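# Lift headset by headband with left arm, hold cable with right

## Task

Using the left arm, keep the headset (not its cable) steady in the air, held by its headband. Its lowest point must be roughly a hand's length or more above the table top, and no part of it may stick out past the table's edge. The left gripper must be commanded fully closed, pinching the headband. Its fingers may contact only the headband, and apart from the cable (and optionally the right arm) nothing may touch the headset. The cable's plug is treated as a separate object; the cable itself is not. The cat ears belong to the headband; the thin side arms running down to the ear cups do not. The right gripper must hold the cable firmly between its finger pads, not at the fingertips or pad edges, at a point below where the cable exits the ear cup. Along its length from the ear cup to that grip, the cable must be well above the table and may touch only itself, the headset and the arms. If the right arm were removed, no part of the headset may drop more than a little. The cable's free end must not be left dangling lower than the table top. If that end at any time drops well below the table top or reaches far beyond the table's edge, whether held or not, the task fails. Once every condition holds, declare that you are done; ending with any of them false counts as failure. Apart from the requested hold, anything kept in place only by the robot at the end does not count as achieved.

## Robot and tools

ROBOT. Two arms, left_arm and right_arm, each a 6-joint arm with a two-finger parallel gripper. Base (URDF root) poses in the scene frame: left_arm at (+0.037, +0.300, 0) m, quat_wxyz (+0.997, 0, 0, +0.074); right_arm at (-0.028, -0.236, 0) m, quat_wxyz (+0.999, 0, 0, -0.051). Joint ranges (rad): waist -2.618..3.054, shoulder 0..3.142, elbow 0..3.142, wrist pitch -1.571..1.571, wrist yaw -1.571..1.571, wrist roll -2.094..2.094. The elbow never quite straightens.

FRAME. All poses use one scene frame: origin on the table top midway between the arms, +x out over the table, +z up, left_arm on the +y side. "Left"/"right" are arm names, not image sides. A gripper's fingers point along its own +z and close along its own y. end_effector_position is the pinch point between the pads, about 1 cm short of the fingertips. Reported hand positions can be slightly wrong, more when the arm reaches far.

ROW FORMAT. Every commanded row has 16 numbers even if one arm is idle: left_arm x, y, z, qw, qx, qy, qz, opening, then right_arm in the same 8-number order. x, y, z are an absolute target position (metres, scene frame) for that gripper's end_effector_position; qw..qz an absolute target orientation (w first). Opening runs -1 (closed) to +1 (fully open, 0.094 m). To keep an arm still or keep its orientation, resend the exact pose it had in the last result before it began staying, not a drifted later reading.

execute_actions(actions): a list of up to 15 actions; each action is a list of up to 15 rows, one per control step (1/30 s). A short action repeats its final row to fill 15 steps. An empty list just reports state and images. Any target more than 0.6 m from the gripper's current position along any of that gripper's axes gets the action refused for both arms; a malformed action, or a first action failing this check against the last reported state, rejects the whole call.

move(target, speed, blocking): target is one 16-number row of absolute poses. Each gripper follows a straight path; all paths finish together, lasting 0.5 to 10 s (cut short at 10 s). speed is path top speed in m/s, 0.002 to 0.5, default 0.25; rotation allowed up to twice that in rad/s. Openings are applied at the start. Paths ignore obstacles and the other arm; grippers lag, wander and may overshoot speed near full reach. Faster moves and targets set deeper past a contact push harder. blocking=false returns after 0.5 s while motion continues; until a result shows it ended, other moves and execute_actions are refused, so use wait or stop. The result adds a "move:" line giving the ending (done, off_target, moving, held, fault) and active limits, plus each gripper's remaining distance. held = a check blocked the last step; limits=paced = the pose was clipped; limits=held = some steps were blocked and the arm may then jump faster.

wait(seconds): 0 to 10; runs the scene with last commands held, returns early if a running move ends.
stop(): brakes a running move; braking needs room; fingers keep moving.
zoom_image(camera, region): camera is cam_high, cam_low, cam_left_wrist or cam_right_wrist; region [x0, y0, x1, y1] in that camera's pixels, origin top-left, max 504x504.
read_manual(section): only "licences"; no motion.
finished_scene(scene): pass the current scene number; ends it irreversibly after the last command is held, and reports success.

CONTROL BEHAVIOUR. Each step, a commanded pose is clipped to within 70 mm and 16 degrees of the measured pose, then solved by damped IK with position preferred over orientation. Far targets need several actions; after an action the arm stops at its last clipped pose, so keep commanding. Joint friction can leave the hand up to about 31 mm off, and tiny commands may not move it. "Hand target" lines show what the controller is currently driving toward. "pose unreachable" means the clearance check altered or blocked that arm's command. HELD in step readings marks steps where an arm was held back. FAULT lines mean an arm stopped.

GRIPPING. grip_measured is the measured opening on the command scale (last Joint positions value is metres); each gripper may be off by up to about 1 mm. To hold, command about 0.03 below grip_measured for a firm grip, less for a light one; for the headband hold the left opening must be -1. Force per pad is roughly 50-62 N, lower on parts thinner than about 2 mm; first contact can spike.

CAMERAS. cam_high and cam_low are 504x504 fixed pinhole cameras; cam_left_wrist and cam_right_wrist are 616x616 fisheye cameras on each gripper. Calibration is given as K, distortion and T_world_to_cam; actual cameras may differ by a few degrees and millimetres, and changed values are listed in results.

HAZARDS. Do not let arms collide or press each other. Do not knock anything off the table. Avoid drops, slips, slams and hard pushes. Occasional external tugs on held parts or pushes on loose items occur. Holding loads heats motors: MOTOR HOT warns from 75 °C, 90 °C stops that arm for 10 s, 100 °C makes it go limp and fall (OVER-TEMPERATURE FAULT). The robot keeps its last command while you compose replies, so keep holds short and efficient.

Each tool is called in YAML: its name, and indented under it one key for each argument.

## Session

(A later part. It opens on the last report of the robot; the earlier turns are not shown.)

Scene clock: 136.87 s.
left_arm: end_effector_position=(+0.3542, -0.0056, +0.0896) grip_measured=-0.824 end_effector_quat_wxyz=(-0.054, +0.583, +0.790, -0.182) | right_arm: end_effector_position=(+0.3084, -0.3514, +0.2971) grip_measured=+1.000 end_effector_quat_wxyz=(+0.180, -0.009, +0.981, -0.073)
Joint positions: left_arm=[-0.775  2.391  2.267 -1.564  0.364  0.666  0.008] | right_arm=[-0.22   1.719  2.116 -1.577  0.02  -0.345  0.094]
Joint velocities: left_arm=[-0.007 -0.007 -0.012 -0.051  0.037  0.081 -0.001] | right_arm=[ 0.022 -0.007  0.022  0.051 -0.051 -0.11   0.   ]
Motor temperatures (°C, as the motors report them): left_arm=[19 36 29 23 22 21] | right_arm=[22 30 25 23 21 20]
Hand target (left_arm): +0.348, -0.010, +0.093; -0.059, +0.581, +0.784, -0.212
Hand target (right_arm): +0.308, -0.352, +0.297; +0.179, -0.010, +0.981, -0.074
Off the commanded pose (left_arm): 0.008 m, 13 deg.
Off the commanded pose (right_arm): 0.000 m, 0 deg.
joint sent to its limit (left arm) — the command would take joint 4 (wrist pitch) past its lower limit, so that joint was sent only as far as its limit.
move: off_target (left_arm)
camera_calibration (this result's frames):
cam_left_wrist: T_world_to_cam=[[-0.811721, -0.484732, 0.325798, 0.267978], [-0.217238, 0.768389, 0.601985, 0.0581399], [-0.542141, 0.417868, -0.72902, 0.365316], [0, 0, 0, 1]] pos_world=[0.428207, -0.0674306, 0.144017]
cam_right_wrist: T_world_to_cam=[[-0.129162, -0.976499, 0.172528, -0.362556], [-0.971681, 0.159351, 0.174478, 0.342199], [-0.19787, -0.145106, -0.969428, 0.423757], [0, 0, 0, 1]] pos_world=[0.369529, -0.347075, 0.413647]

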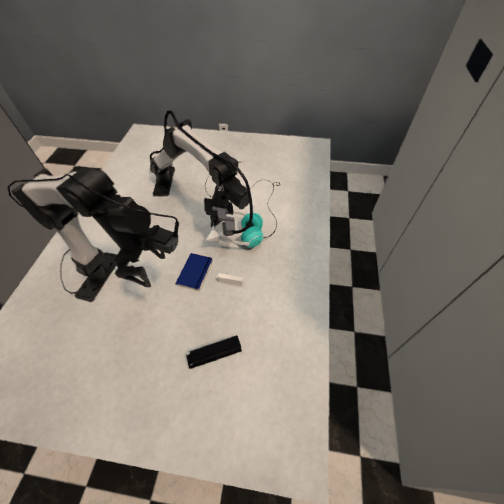

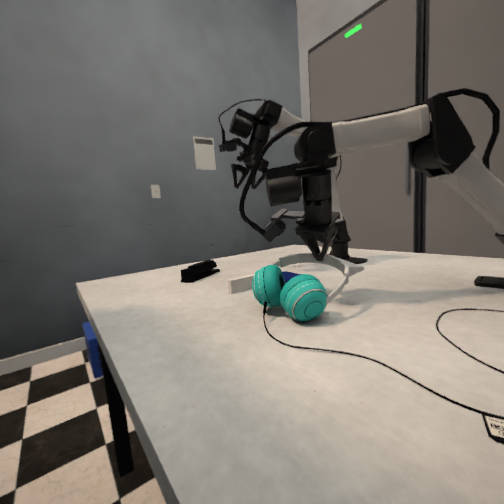

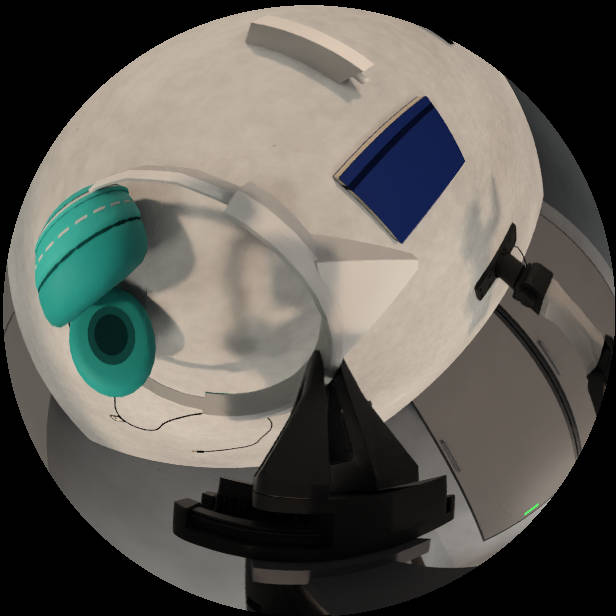

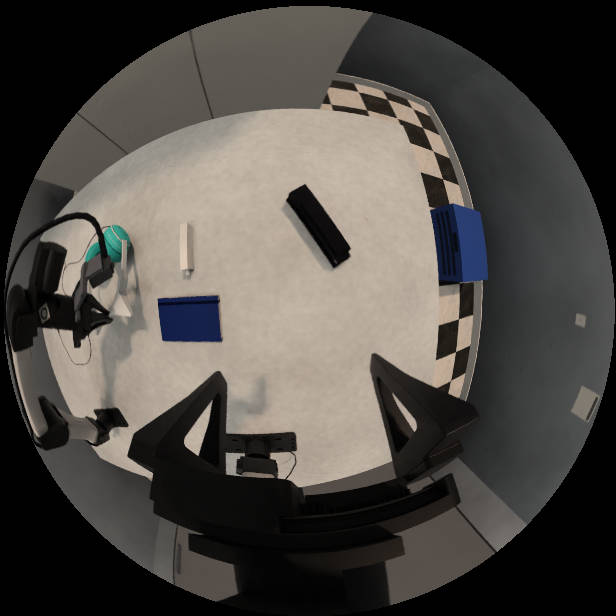

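move:
  target: [0.399,0.005,0.146,-0.305,0.5284,0.6861,-0.3964,-1, 0.3083,-0.3518,0.2971,0.179,-0.010,0.981,-0.074,1]
  speed: 0.06

Scene clock: 148.20 s.
left_arm: end_effector_position=(+0.3959, +0.0064, +0.1432) grip_measured=-0.829 end_effector_quat_wxyz=(+0.013, +0.465, +0.803, -0.373) | right_arm: end_effector_position=(+0.3084, -0.3514, +0.2971) grip_measured=+1.000 end_effector_quat_wxyz=(+0.180, -0.009, +0.981, -0.073)
Joint positions: left_arm=[-0.574  2.386  2.332 -1.577  0.763  0.648  0.008] | right_arm=[-0.22   1.719  2.116 -1.577  0.02  -0.345  0.094]
Joint velocities: left_arm=[-0.017 -0.017  0.007  0.037  0.037  0.037  0.001] | right_arm=[-0.002 -0.002 -0.012 -0.037 -0.007 -0.022  0.   ]
Motor temperatures (°C, as the motors report them): left_arm=[19 38 30 23 22 21] | right_arm=[22 30 25 23 21 20]
Hand target (left_arm): +0.399, +0.004, +0.145; +0.016, +0.456, +0.800, -0.389
Hand target (right_arm): +0.308, -0.352, +0.297; +0.179, -0.010, +0.981, -0.074
Off the commanded pose (left_arm): 0.004 m, 40 deg; orientation clipped at the last step of the last action.
Off the commanded pose (right_arm): 0.000 m, 0 deg.
joint sent to its limit (left arm) — the command would take joint 4 (wrist pitch) past its lower limit, so that joint was sent only as far as its limit.
move: off_target (left_arm); limits=paced
camera_calibration (this result's frames):
cam_left_wrist: T_world_to_cam=[[-0.611455, -0.487255, 0.623462, 0.16824], [-0.348635, 0.873212, 0.340522, 0.114496], [-0.710336, -0.00914713, -0.703804, 0.487746], [0, 0, 0, 1]] pos_world=[0.489252, -0.0135423, 0.199397]
cam_right_wrist: T_world_to_cam=[[-0.129162, -0.976499, 0.172528, -0.362556], [-0.971681, 0.159351, 0.174478, 0.342199], [-0.19787, -0.145106, -0.969428, 0.423757], [0, 0, 0, 1]] pos_world=[0.369529, -0.347075, 0.413647]

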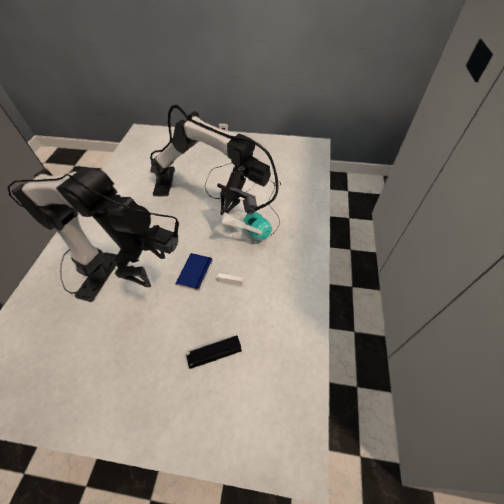

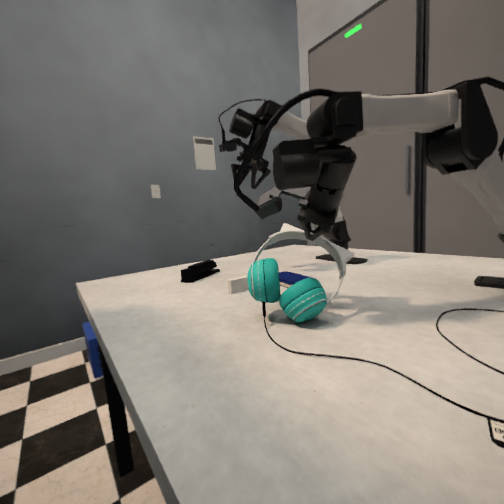

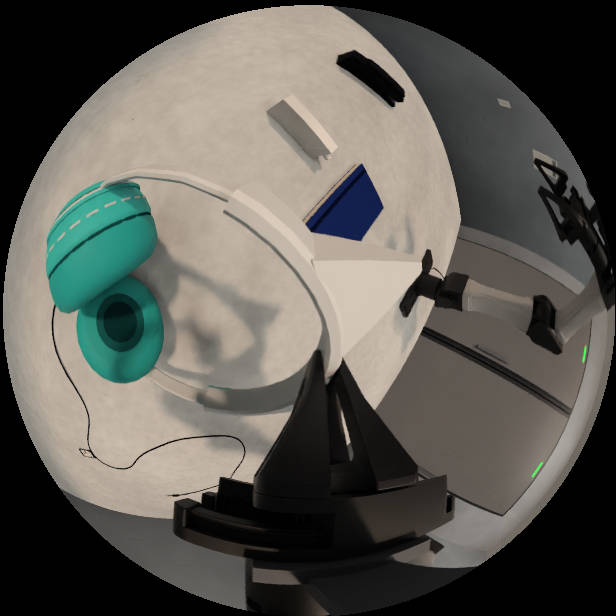

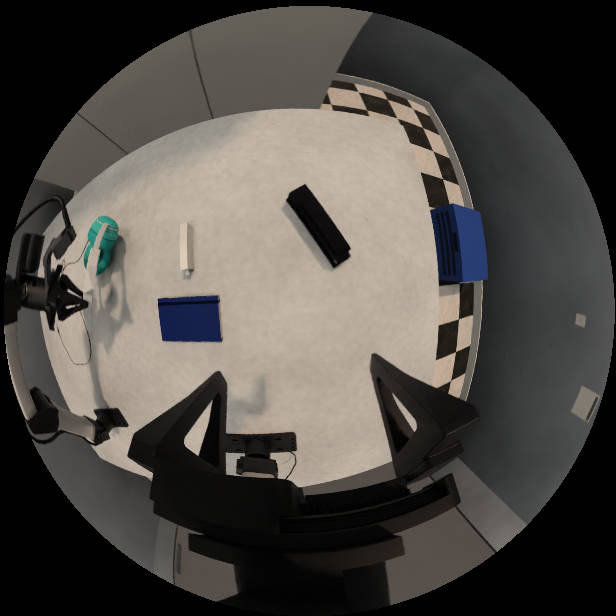

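move:
  target: [0.38,-0.03,0.38,0.013,0.465,0.803,-0.373,-1, 0.3083,-0.3518,0.2971,0.179,-0.010,0.981,-0.074,1]
  speed: 0.08

Scene clock: 155.93 s.
left_arm: end_effector_position=(+0.3850, -0.0265, +0.3497) grip_measured=-0.833 end_effector_quat_wxyz=(+0.153, +0.313, +0.819, -0.455) | right_arm: end_effector_position=(+0.3084, -0.3514, +0.2971) grip_measured=+1.000 end_effector_quat_wxyz=(+0.180, -0.009, +0.981, -0.073)
Joint positions: left_arm=[-0.622  2.248  2.831 -1.571  0.869 -0.022  0.008] | right_arm=[-0.22   1.719  2.116 -1.577  0.02  -0.345  0.094]
Joint velocities: left_arm=[-0.012 -0.002 -0.007 -0.022  0.037 -0.037 -0.001] | right_arm=[ 0.007 -0.002 -0.007  0.007 -0.081  0.007  0.   ]
Motor temperatures (°C, as the motors report them): left_arm=[19 39 31 23 22 21] | right_arm=[22 30 25 23 21 20]
Hand target (left_arm): +0.382, -0.030, +0.377; +0.199, +0.339, +0.791, -0.469
Hand target (right_arm): +0.308, -0.352, +0.297; +0.179, -0.010, +0.981, -0.074
Off the commanded pose (left_arm): 0.031 m, 26 deg; orientation clipped at the last step of the last action.
Off the commanded pose (right_arm): 0.000 m, 0 deg.
elbow stopped short (left arm): the move would have taken joint 3 (elbow) straighter than the controller allows; a more bent joint 3 avoids this.
move: off_target (left_arm); limits=paced
camera_calibration (this result's frames):
cam_left_wrist: T_world_to_cam=[[-0.450641, -0.508374, 0.733811, -0.0843107], [-0.657188, 0.745251, 0.112714, 0.264148], [-0.604174, -0.431459, -0.669938, 0.56108], [0, 0, 0, 1]] pos_world=[0.474591, 0.0023652, 0.407984]
cam_right_wrist: T_world_to_cam=[[-0.129162, -0.976499, 0.172528, -0.362556], [-0.971681, 0.159351, 0.174478, 0.342199], [-0.19787, -0.145106, -0.969428, 0.423757], [0, 0, 0, 1]] pos_world=[0.369529, -0.347075, 0.413647]

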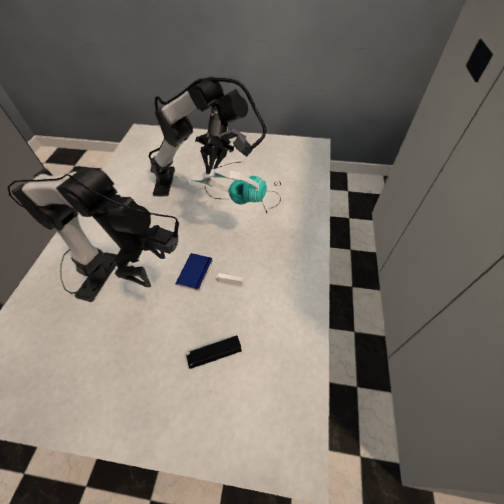

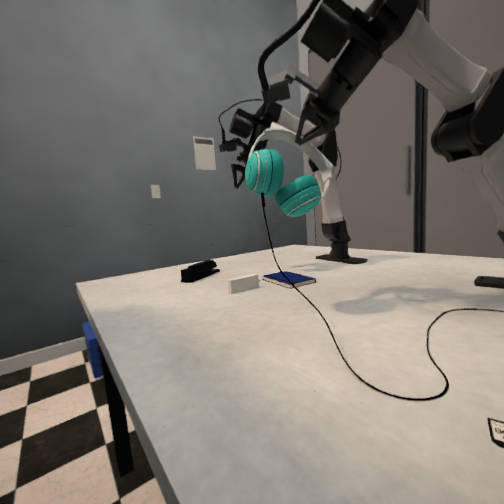

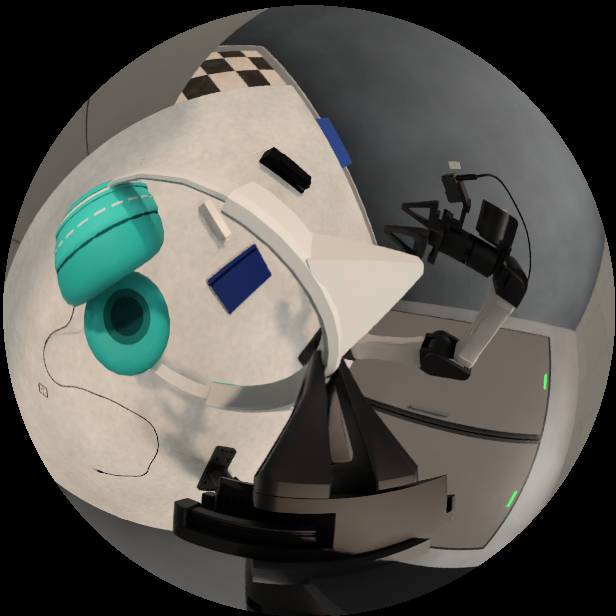

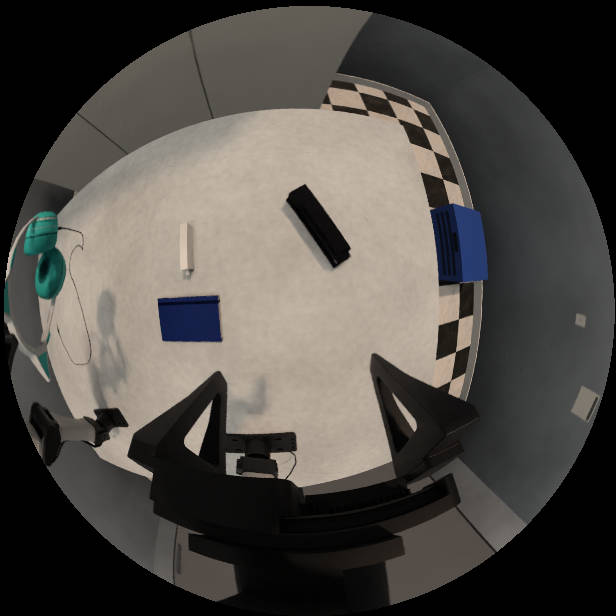

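move:
  target: [0.27,-0.07,0.37,0.153,0.313,0.819,-0.455,-1, 0.3083,-0.3518,0.2971,0.179,-0.010,0.981,-0.074,1]
  speed: 0.1

Scene clock: 167.07 s.
left_arm: end_effector_position=(+0.2678, -0.0669, +0.3547) grip_measured=-0.833 end_effector_quat_wxyz=(+0.119, +0.301, +0.837, -0.441) | right_arm: end_effector_position=(+0.3084, -0.3514, +0.2971) grip_measured=+1.000 end_effector_quat_wxyz=(+0.180, -0.009, +0.981, -0.073)
Joint positions: left_arm=[-0.902  1.773  2.114 -1.196  0.69  -0.331  0.008] | right_arm=[-0.22   1.719  2.116 -1.577  0.02  -0.345  0.094]
Joint velocities: left_arm=[-0.017  0.017  0.002  0.037  0.037 -0.037 -0.002] | right_arm=[-0.022 -0.012 -0.022  0.007  0.007 -0.022  0.   ]
Motor temperatures (°C, as the motors report them): left_arm=[19 40 31 26 22 21] | right_arm=[22 30 25 23 21 20]
Hand target (left_arm): +0.270, -0.070, +0.370; +0.154, +0.314, +0.820, -0.452
Hand target (right_arm): +0.308, -0.352, +0.297; +0.179, -0.010, +0.981, -0.074
Off the commanded pose (left_arm): 0.016 m, 5 deg.
Off the commanded pose (right_arm): 0.000 m, 0 deg.
move: off_target (left_arm)
camera_calibration (this result's frames):
cam_left_wrist: T_world_to_cam=[[-0.401302, -0.550948, 0.73172, -0.176553], [-0.649768, 0.734288, 0.196525, 0.184223], [-0.645568, -0.396582, -0.652659, 0.483489], [0, 0, 0, 1]] pos_world=[0.360976, -0.040801, 0.408537]
cam_right_wrist: T_world_to_cam=[[-0.129162, -0.976499, 0.172528, -0.362556], [-0.971681, 0.159351, 0.174478, 0.342199], [-0.19787, -0.145106, -0.969428, 0.423757], [0, 0, 0, 1]] pos_world=[0.369529, -0.347075, 0.413647]

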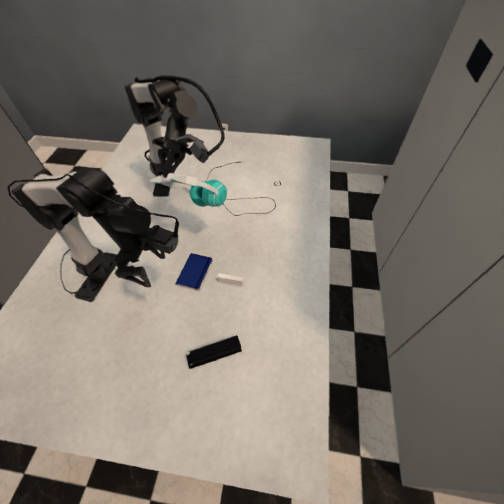

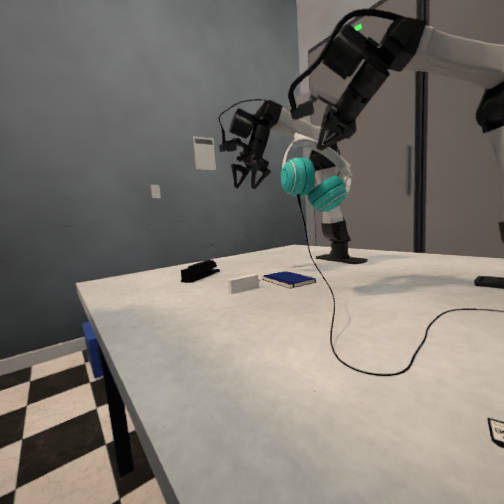

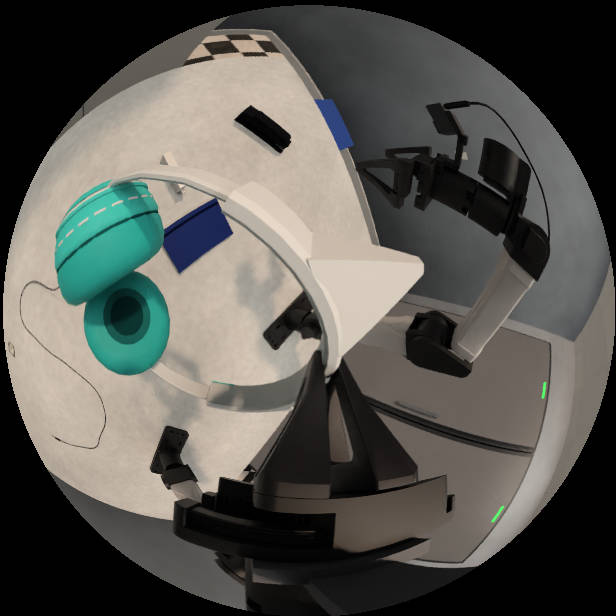

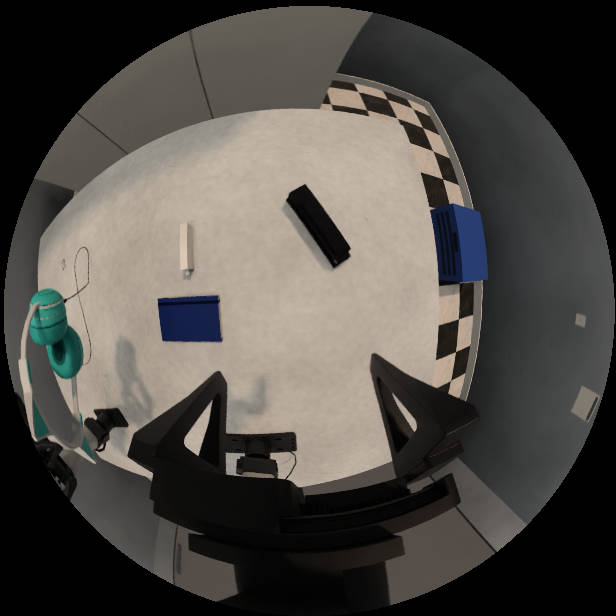

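move:
  target: [0.2678,-0.0669,0.37,0.119,0.301,0.837,-0.441,-1, 0.32,-0.055,0.11,0.6864,-0.1698,0.6864,0.1698,1]
  speed: 0.2

Scene clock: 179.23 s.
left_arm: end_effector_position=(+0.2642, -0.0633, +0.3574) grip_measured=-0.833 end_effector_quat_wxyz=(+0.095, +0.290, +0.849, -0.432) | right_arm: end_effector_position=(+0.3259, -0.0569, +0.1045) grip_measured=+1.000 end_effector_quat_wxyz=(+0.664, -0.174, +0.708, +0.168)
Joint positions: left_arm=[-0.902  1.821  2.224 -1.312  0.689 -0.341  0.008] | right_arm=[ 0.554  1.866  0.271  1.533 -0.038  0.004  0.094]
Joint velocities: left_arm=[ 0.002 -0.007 -0.007  0.022 -0.007 -0.051 -0.001] | right_arm=[-0.017 -0.007 -0.007 -0.022 -0.007  0.095  0.   ]
Motor temperatures (°C, as the motors report them): left_arm=[19 38 31 28 22 21] | right_arm=[22 30 25 24 21 20]
Hand target (left_arm): +0.268, -0.067, +0.370; +0.119, +0.301, +0.837, -0.441
Hand target (right_arm): +0.325, -0.055, +0.109; +0.672, -0.174, +0.700, +0.170
Off the commanded pose (left_arm): 0.014 m, 3 deg.
Off the commanded pose (right_arm): 0.008 m, 4 deg.
joint sent to its limit (right arm) — the command would take joint 4 (wrist pitch) past its upper limit, so that joint was sent only as far as its limit.
move: off_target (left_arm, right_arm)
camera_calibration (this result's frames):
cam_left_wrist: T_world_to_cam=[[-0.363736, -0.581494, 0.727709, -0.188408], [-0.643946, 0.721456, 0.254629, 0.155636], [-0.673075, -0.375988, -0.63687, 0.487273], [0, 0, 0, 1]] pos_world=[0.359662, -0.0386338, 0.407806]
cam_right_wrist: T_world_to_cam=[[0.399517, -0.910602, -0.105783, -0.178946], [-0.57177, -0.157321, -0.805189, 0.29989], [0.716565, 0.38217, -0.583507, -0.0251043], [0, 0, 0, 1]] pos_world=[0.260949, -0.106176, 0.20789]

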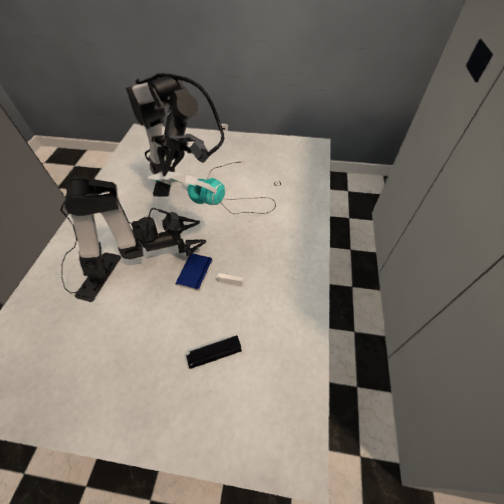

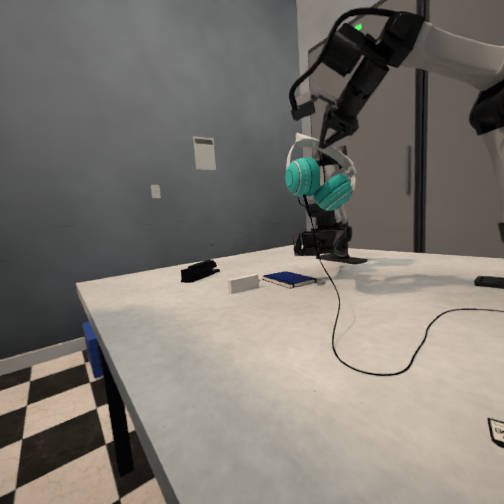

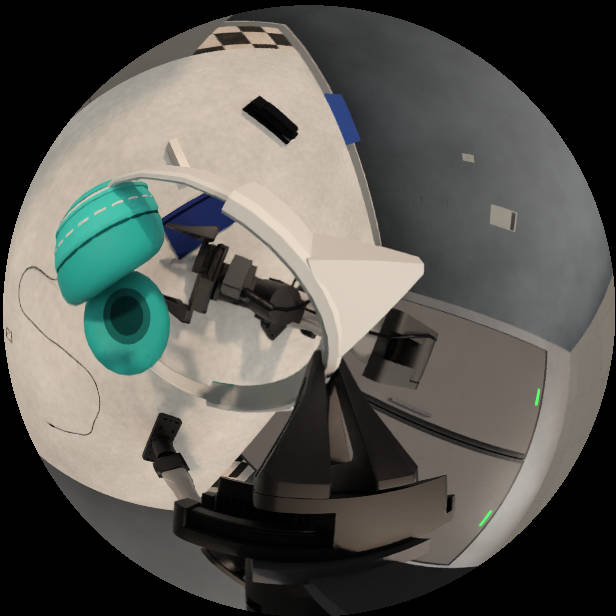

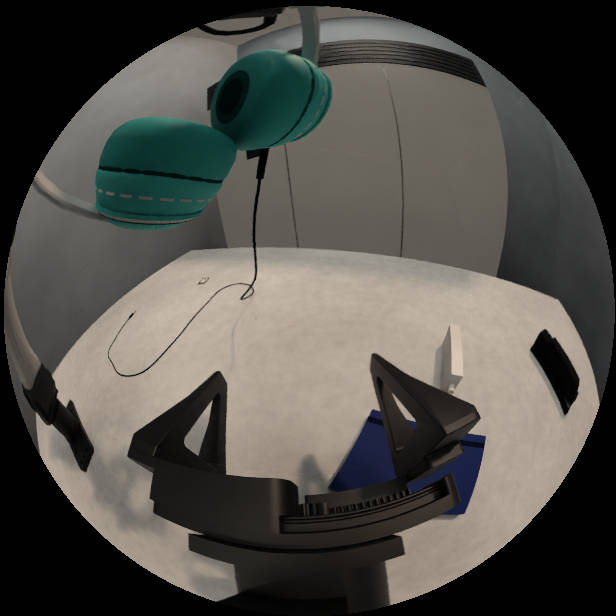

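move:
  target: [0.2678,-0.0669,0.37,0.119,0.301,0.837,-0.441,-1, 0.402,0.017,0.10,0.6864,-0.1698,0.6864,0.1698,1]
  speed: 0.08

Scene clock: 185.43 s.
left_arm: end_effector_position=(+0.2630, -0.0607, +0.3542) grip_measured=-0.833 end_effector_quat_wxyz=(+0.088, +0.285, +0.854, -0.426) | right_arm: end_effector_position=(+0.3987, +0.0099, +0.0953) grip_measured=+1.000 end_effector_quat_wxyz=(+0.680, -0.169, +0.694, +0.168)
Joint positions: left_arm=[-0.902  1.821  2.224 -1.331  0.681 -0.346  0.008] | right_arm=[0.647 2.131 0.668 1.444 0.064 0.004 0.094]
Joint velocities: left_arm=[ 0.012  0.002  0.007 -0.051  0.007  0.007 -0.   ] | right_arm=[ 0.007 -0.012  0.007 -0.022 -0.022 -0.051  0.   ]
Motor temperatures (°C, as the motors report them): left_arm=[18 37 32 28 22 21] | right_arm=[22 30 25 25 21 20]
Hand target (left_arm): +0.267, -0.066, +0.370; +0.119, +0.301, +0.837, -0.441
Hand target (right_arm): +0.402, +0.016, +0.100; +0.686, -0.170, +0.686, +0.170
Off the commanded pose (left_arm): 0.018 m, 5 deg.
Off the commanded pose (right_arm): 0.009 m, 1 deg.
move: off_target (left_arm)
camera_calibration (this result's frames):
cam_left_wrist: T_world_to_cam=[[-0.349143, -0.597661, 0.721735, -0.187754], [-0.645978, 0.711459, 0.276656, 0.145892], [-0.678831, -0.369632, -0.634477, 0.486488], [0, 0, 0, 1]] pos_world=[0.358933, -0.0361882, 0.403811]
cam_right_wrist: T_world_to_cam=[[0.395777, -0.912279, -0.105391, -0.146664], [-0.54052, -0.13863, -0.829832, 0.33429], [0.742428, 0.385394, -0.547971, -0.121888], [0, 0, 0, 1]] pos_world=[0.329229, -0.0404815, 0.195156]

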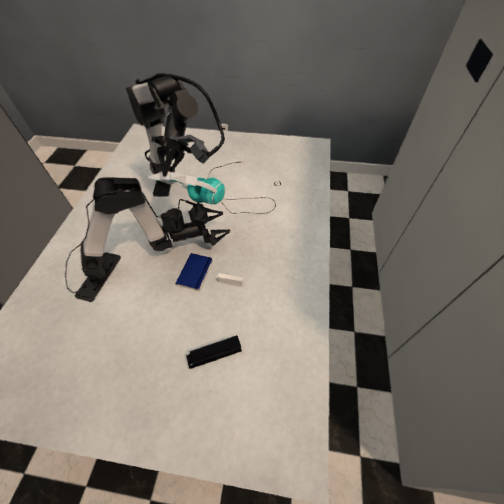

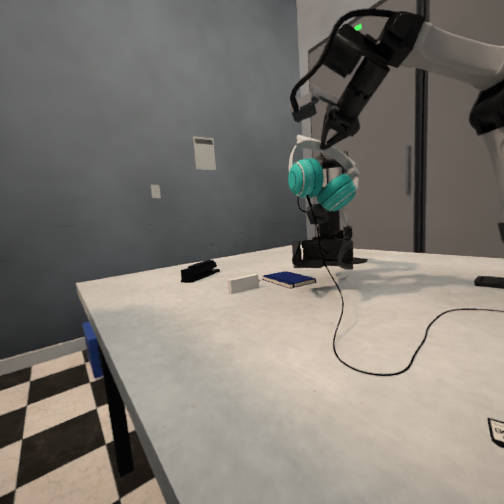

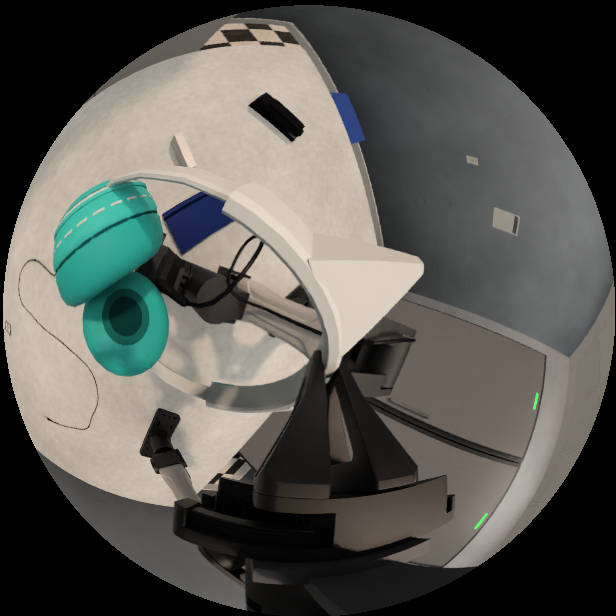

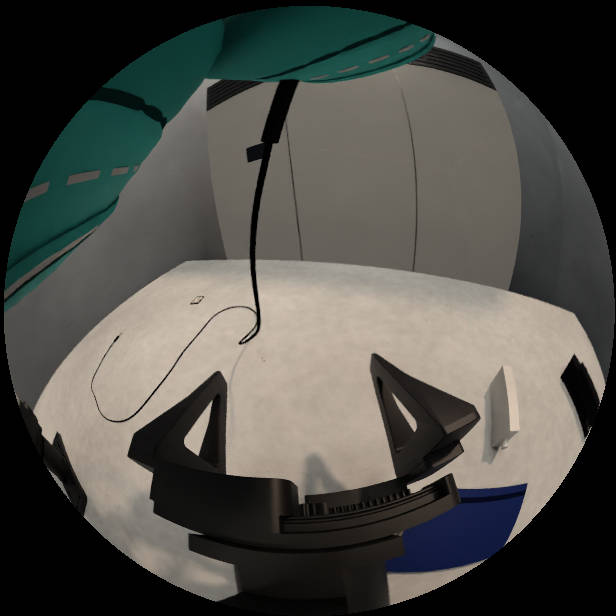

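move:
  target: [0.2678,-0.0669,0.37,0.119,0.301,0.837,-0.441,-1, 0.432,0.048,0.10,0.6864,-0.1698,0.6864,0.1698,1]
  speed: 0.06

Scene clock: 191.60 s.
left_arm: end_effector_position=(+0.2643, -0.0579, +0.3507) grip_measured=-0.833 end_effector_quat_wxyz=(+0.088, +0.279, +0.861, -0.415) | right_arm: end_effector_position=(+0.4307, +0.0366, +0.0905) grip_measured=+1.000 end_effector_quat_wxyz=(+0.676, -0.162, +0.700, +0.164)
Joint positions: left_arm=[-0.902  1.821  2.224 -1.345  0.659 -0.349  0.008] | right_arm=[0.671 2.21  0.852 1.326 0.103 0.014 0.094]
Joint velocities: left_arm=[-0.017 -0.017  0.002 -0.095  0.125 -0.022  0.   ] | right_arm=[-0.002  0.007 -0.002  0.007 -0.066 -0.095  0.   ]
Motor temperatures (°C, as the motors report them): left_arm=[18 36 32 28 22 21] | right_arm=[22 30 25 26 21 20]
Hand target (left_arm): +0.267, -0.066, +0.370; +0.119, +0.301, +0.838, -0.440
Hand target (right_arm): +0.432, +0.047, +0.100; +0.686, -0.170, +0.686, +0.170
Off the commanded pose (left_arm): 0.022 m, 6 deg.
Off the commanded pose (right_arm): 0.015 m, 2 deg.
move: off_target (left_arm, right_arm)
camera_calibration (this result's frames):
cam_left_wrist: T_world_to_cam=[[-0.339846, -0.618566, 0.708436, -0.182117], [-0.656085, 0.695633, 0.292654, 0.141882], [-0.673837, -0.365337, -0.64224, 0.487778], [0, 0, 0, 1]] pos_world=[0.359878, -0.0331455, 0.400767]
cam_right_wrist: T_world_to_cam=[[0.380684, -0.917966, -0.111434, -0.128249], [-0.55487, -0.130363, -0.82166, 0.356502], [0.739729, 0.374624, -0.558979, -0.155965], [0, 0, 0, 1]] pos_world=[0.362007, -0.0128254, 0.19145]

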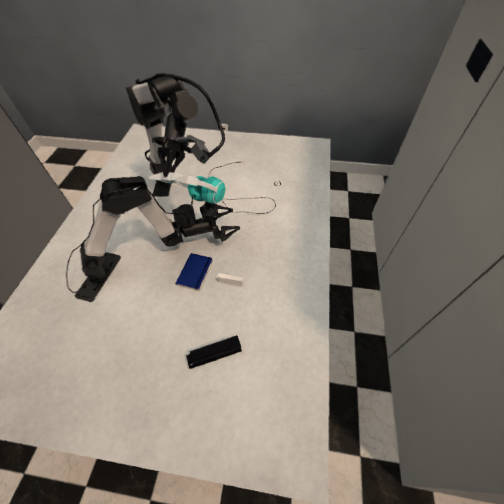

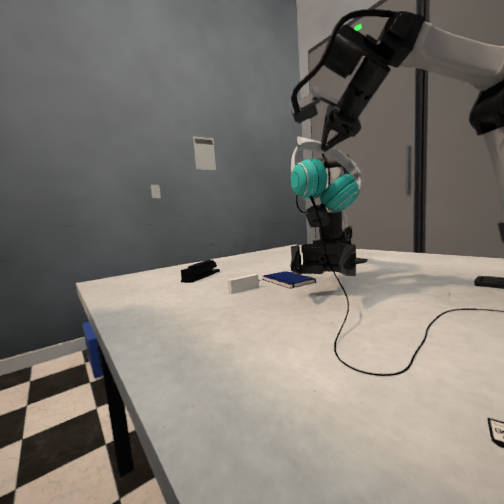

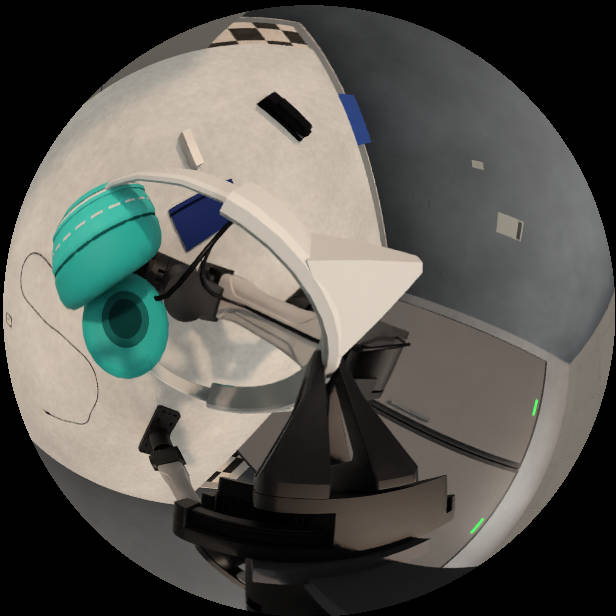

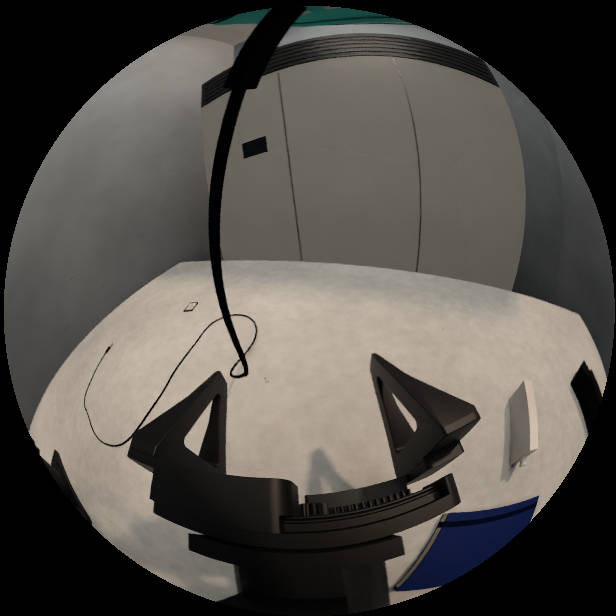

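move:
  target: [0.2678,-0.0669,0.37,0.119,0.301,0.837,-0.441,-1, 0.452,0.078,0.10,0.6864,-0.1698,0.6864,0.1698,1]
  speed: 0.05

Scene clock: 195.80 s.
left_arm: end_effector_position=(+0.2653, -0.0592, +0.3521) grip_measured=-0.833 end_effector_quat_wxyz=(+0.092, +0.282, +0.859, -0.418) | right_arm: end_effector_position=(+0.4490, +0.0717, +0.0947) grip_measured=+1.000 end_effector_quat_wxyz=(+0.680, -0.169, +0.693, +0.169)
Joint positions: left_arm=[-0.902  1.821  2.224 -1.335  0.661 -0.345  0.008] | right_arm=[0.714 2.276 1.012 1.246 0.129 0.006 0.094]
Joint velocities: left_arm=[-0.012 -0.007 -0.017  0.066 -0.007 -0.066  0.   ] | right_arm=[-0.002  0.002  0.007  0.022 -0.125 -0.007  0.   ]
Motor temperatures (°C, as the motors report them): left_arm=[18 36 33 29 22 21] | right_arm=[22 31 25 26 21 20]
Hand target (left_arm): +0.267, -0.066, +0.370; +0.119, +0.301, +0.837, -0.440
Hand target (right_arm): +0.452, +0.078, +0.100; +0.686, -0.170, +0.687, +0.170
Off the commanded pose (left_arm): 0.020 m, 5 deg.
Off the commanded pose (right_arm): 0.009 m, 1 deg.
move: off_target (left_arm)
camera_calibration (this result's frames):
cam_left_wrist: T_world_to_cam=[[-0.348697, -0.611565, 0.71021, -0.181408], [-0.656508, 0.700185, 0.280602, 0.147678], [-0.668885, -0.368414, -0.64565, 0.488633], [0, 0, 0, 1]] pos_world=[0.360535, -0.0343255, 0.402885]
cam_right_wrist: T_world_to_cam=[[0.397572, -0.911393, -0.1063, -0.111039], [-0.539654, -0.138556, -0.830407, 0.369261], [0.742099, 0.387512, -0.546923, -0.183513], [0, 0, 0, 1]] pos_world=[0.379604, 0.0210769, 0.194466]

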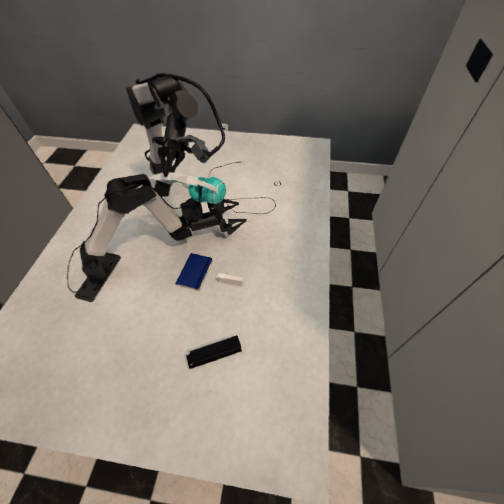

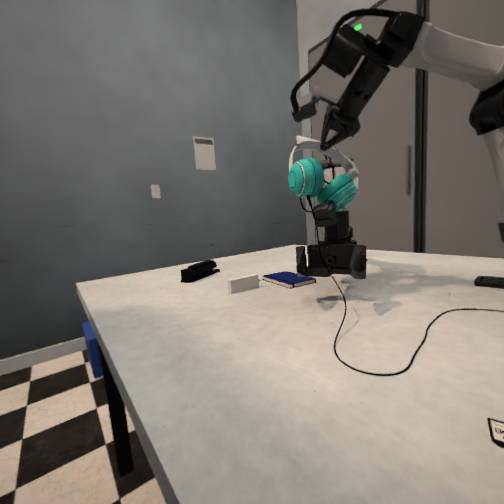

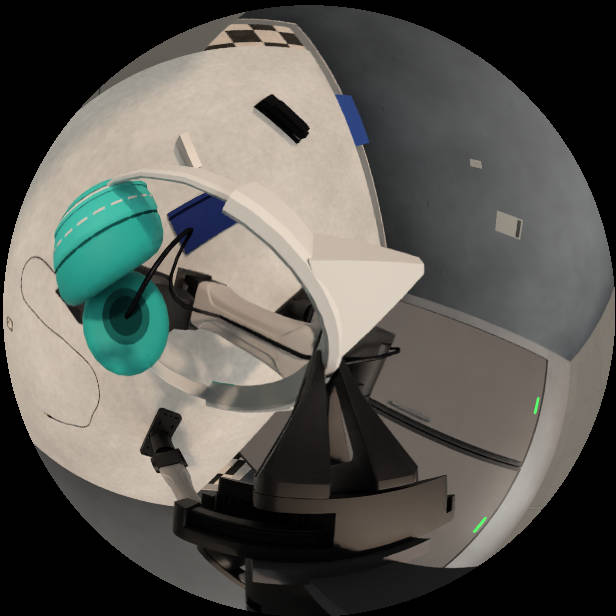

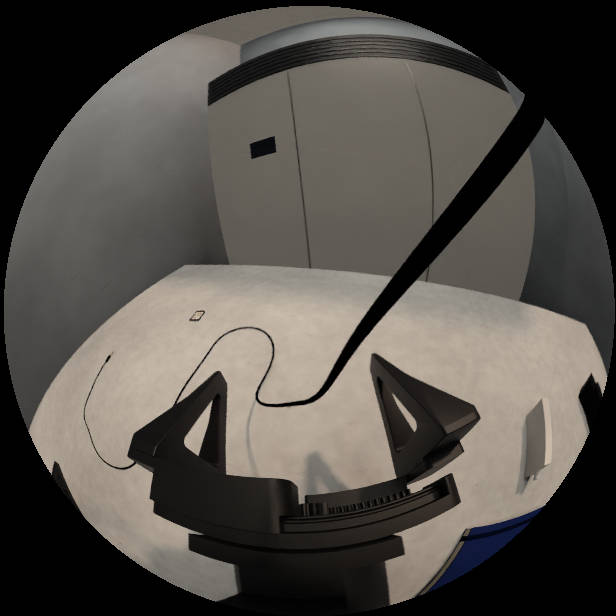

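Cable is between fingers. Close.

move:
  target: [0.2678,-0.0669,0.37,0.119,0.301,0.837,-0.441,-1, 0.452,0.078,0.10,0.6864,-0.1698,0.6864,0.1698,-1]
  speed: 0.05

Scene clock: 200.17 s.
left_arm: end_effector_position=(+0.2652, -0.0590, +0.3518) grip_measured=-0.833 end_effector_quat_wxyz=(+0.092, +0.282, +0.859, -0.417) | right_arm: end_effector_position=(+0.4491, +0.0715, +0.0938) grip_measured=-0.973 end_effector_quat_wxyz=(+0.679, -0.170, +0.694, +0.168)
Joint positions: left_arm=[-0.902  1.821  2.224 -1.337  0.66  -0.345  0.008] | right_arm=[0.714 2.276 1.012 1.243 0.13  0.005 0.001]
Joint velocities: left_arm=[-0.017  0.002 -0.012  0.037 -0.037 -0.007 -0.001] | right_arm=[ 0.007 -0.017 -0.017 -0.007  0.037 -0.007 -0.001]
Motor temperatures (°C, as the motors report them): left_arm=[18 36 33 29 22 21] | right_arm=[22 31 26 27 21 20]
Hand target (left_arm): +0.267, -0.066, +0.370; +0.119, +0.301, +0.838, -0.440
Hand target (right_arm): +0.452, +0.078, +0.100; +0.686, -0.170, +0.686, +0.170
Off the commanded pose (left_arm): 0.020 m, 5 deg.
Off the commanded pose (right_arm): 0.009 m, 1 deg.
move: off_target (left_arm)
camera_calibration (this result's frames):
cam_left_wrist: T_world_to_cam=[[-0.34772, -0.61273, 0.709685, -0.181274], [-0.656335, 0.699605, 0.282447, 0.146737], [-0.669563, -0.367579, -0.645423, 0.488576], [0, 0, 0, 1]] pos_world=[0.360408, -0.0341401, 0.40254]
cam_right_wrist: T_world_to_cam=[[0.396277, -0.912178, -0.104384, -0.110879], [-0.54195, -0.140623, -0.828562, 0.369509], [0.741117, 0.384912, -0.550081, -0.183085], [0, 0, 0, 1]] pos_world=[0.379881, 0.021292, 0.193875]

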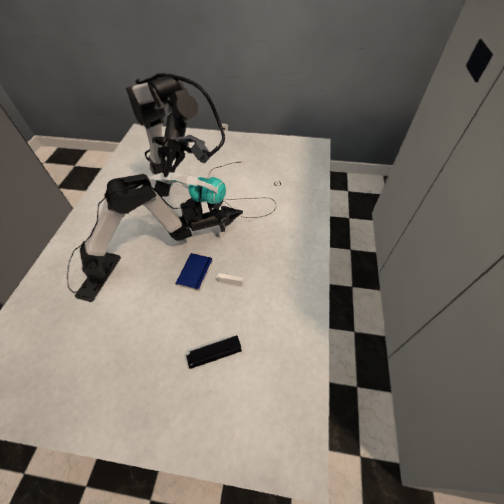

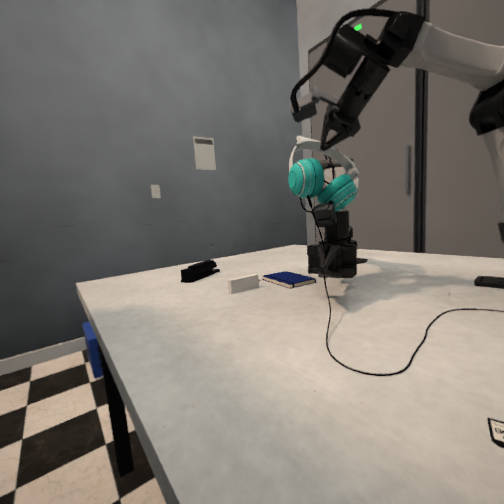

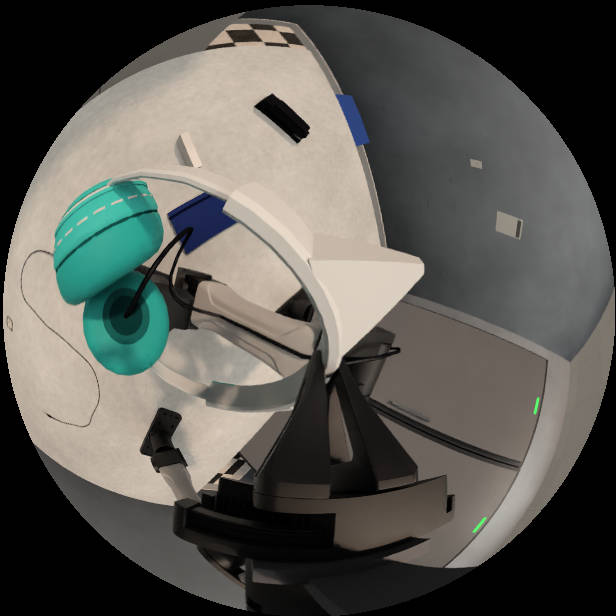

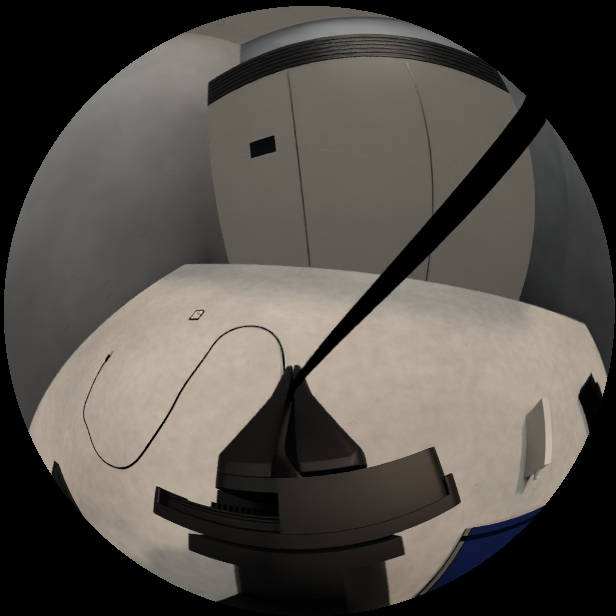

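zoom_image:
  camera: "cam_low"
  region: [240, 120, 420, 300]

Region (240, 120, 420, 300) of cam_low's 504x504 image, scaled by 2.800, with more detail than that image has.

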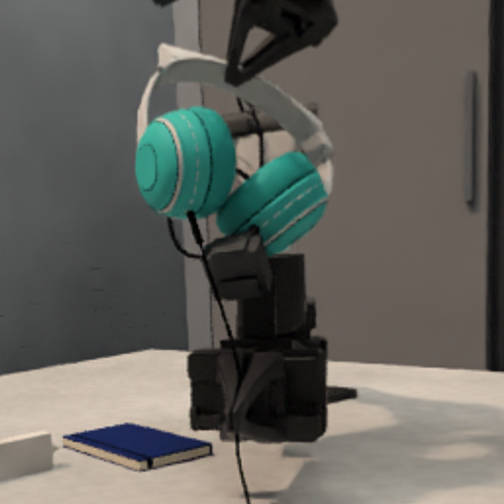

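finished_scene:
  scene: 1

The scene is finished: the task was done.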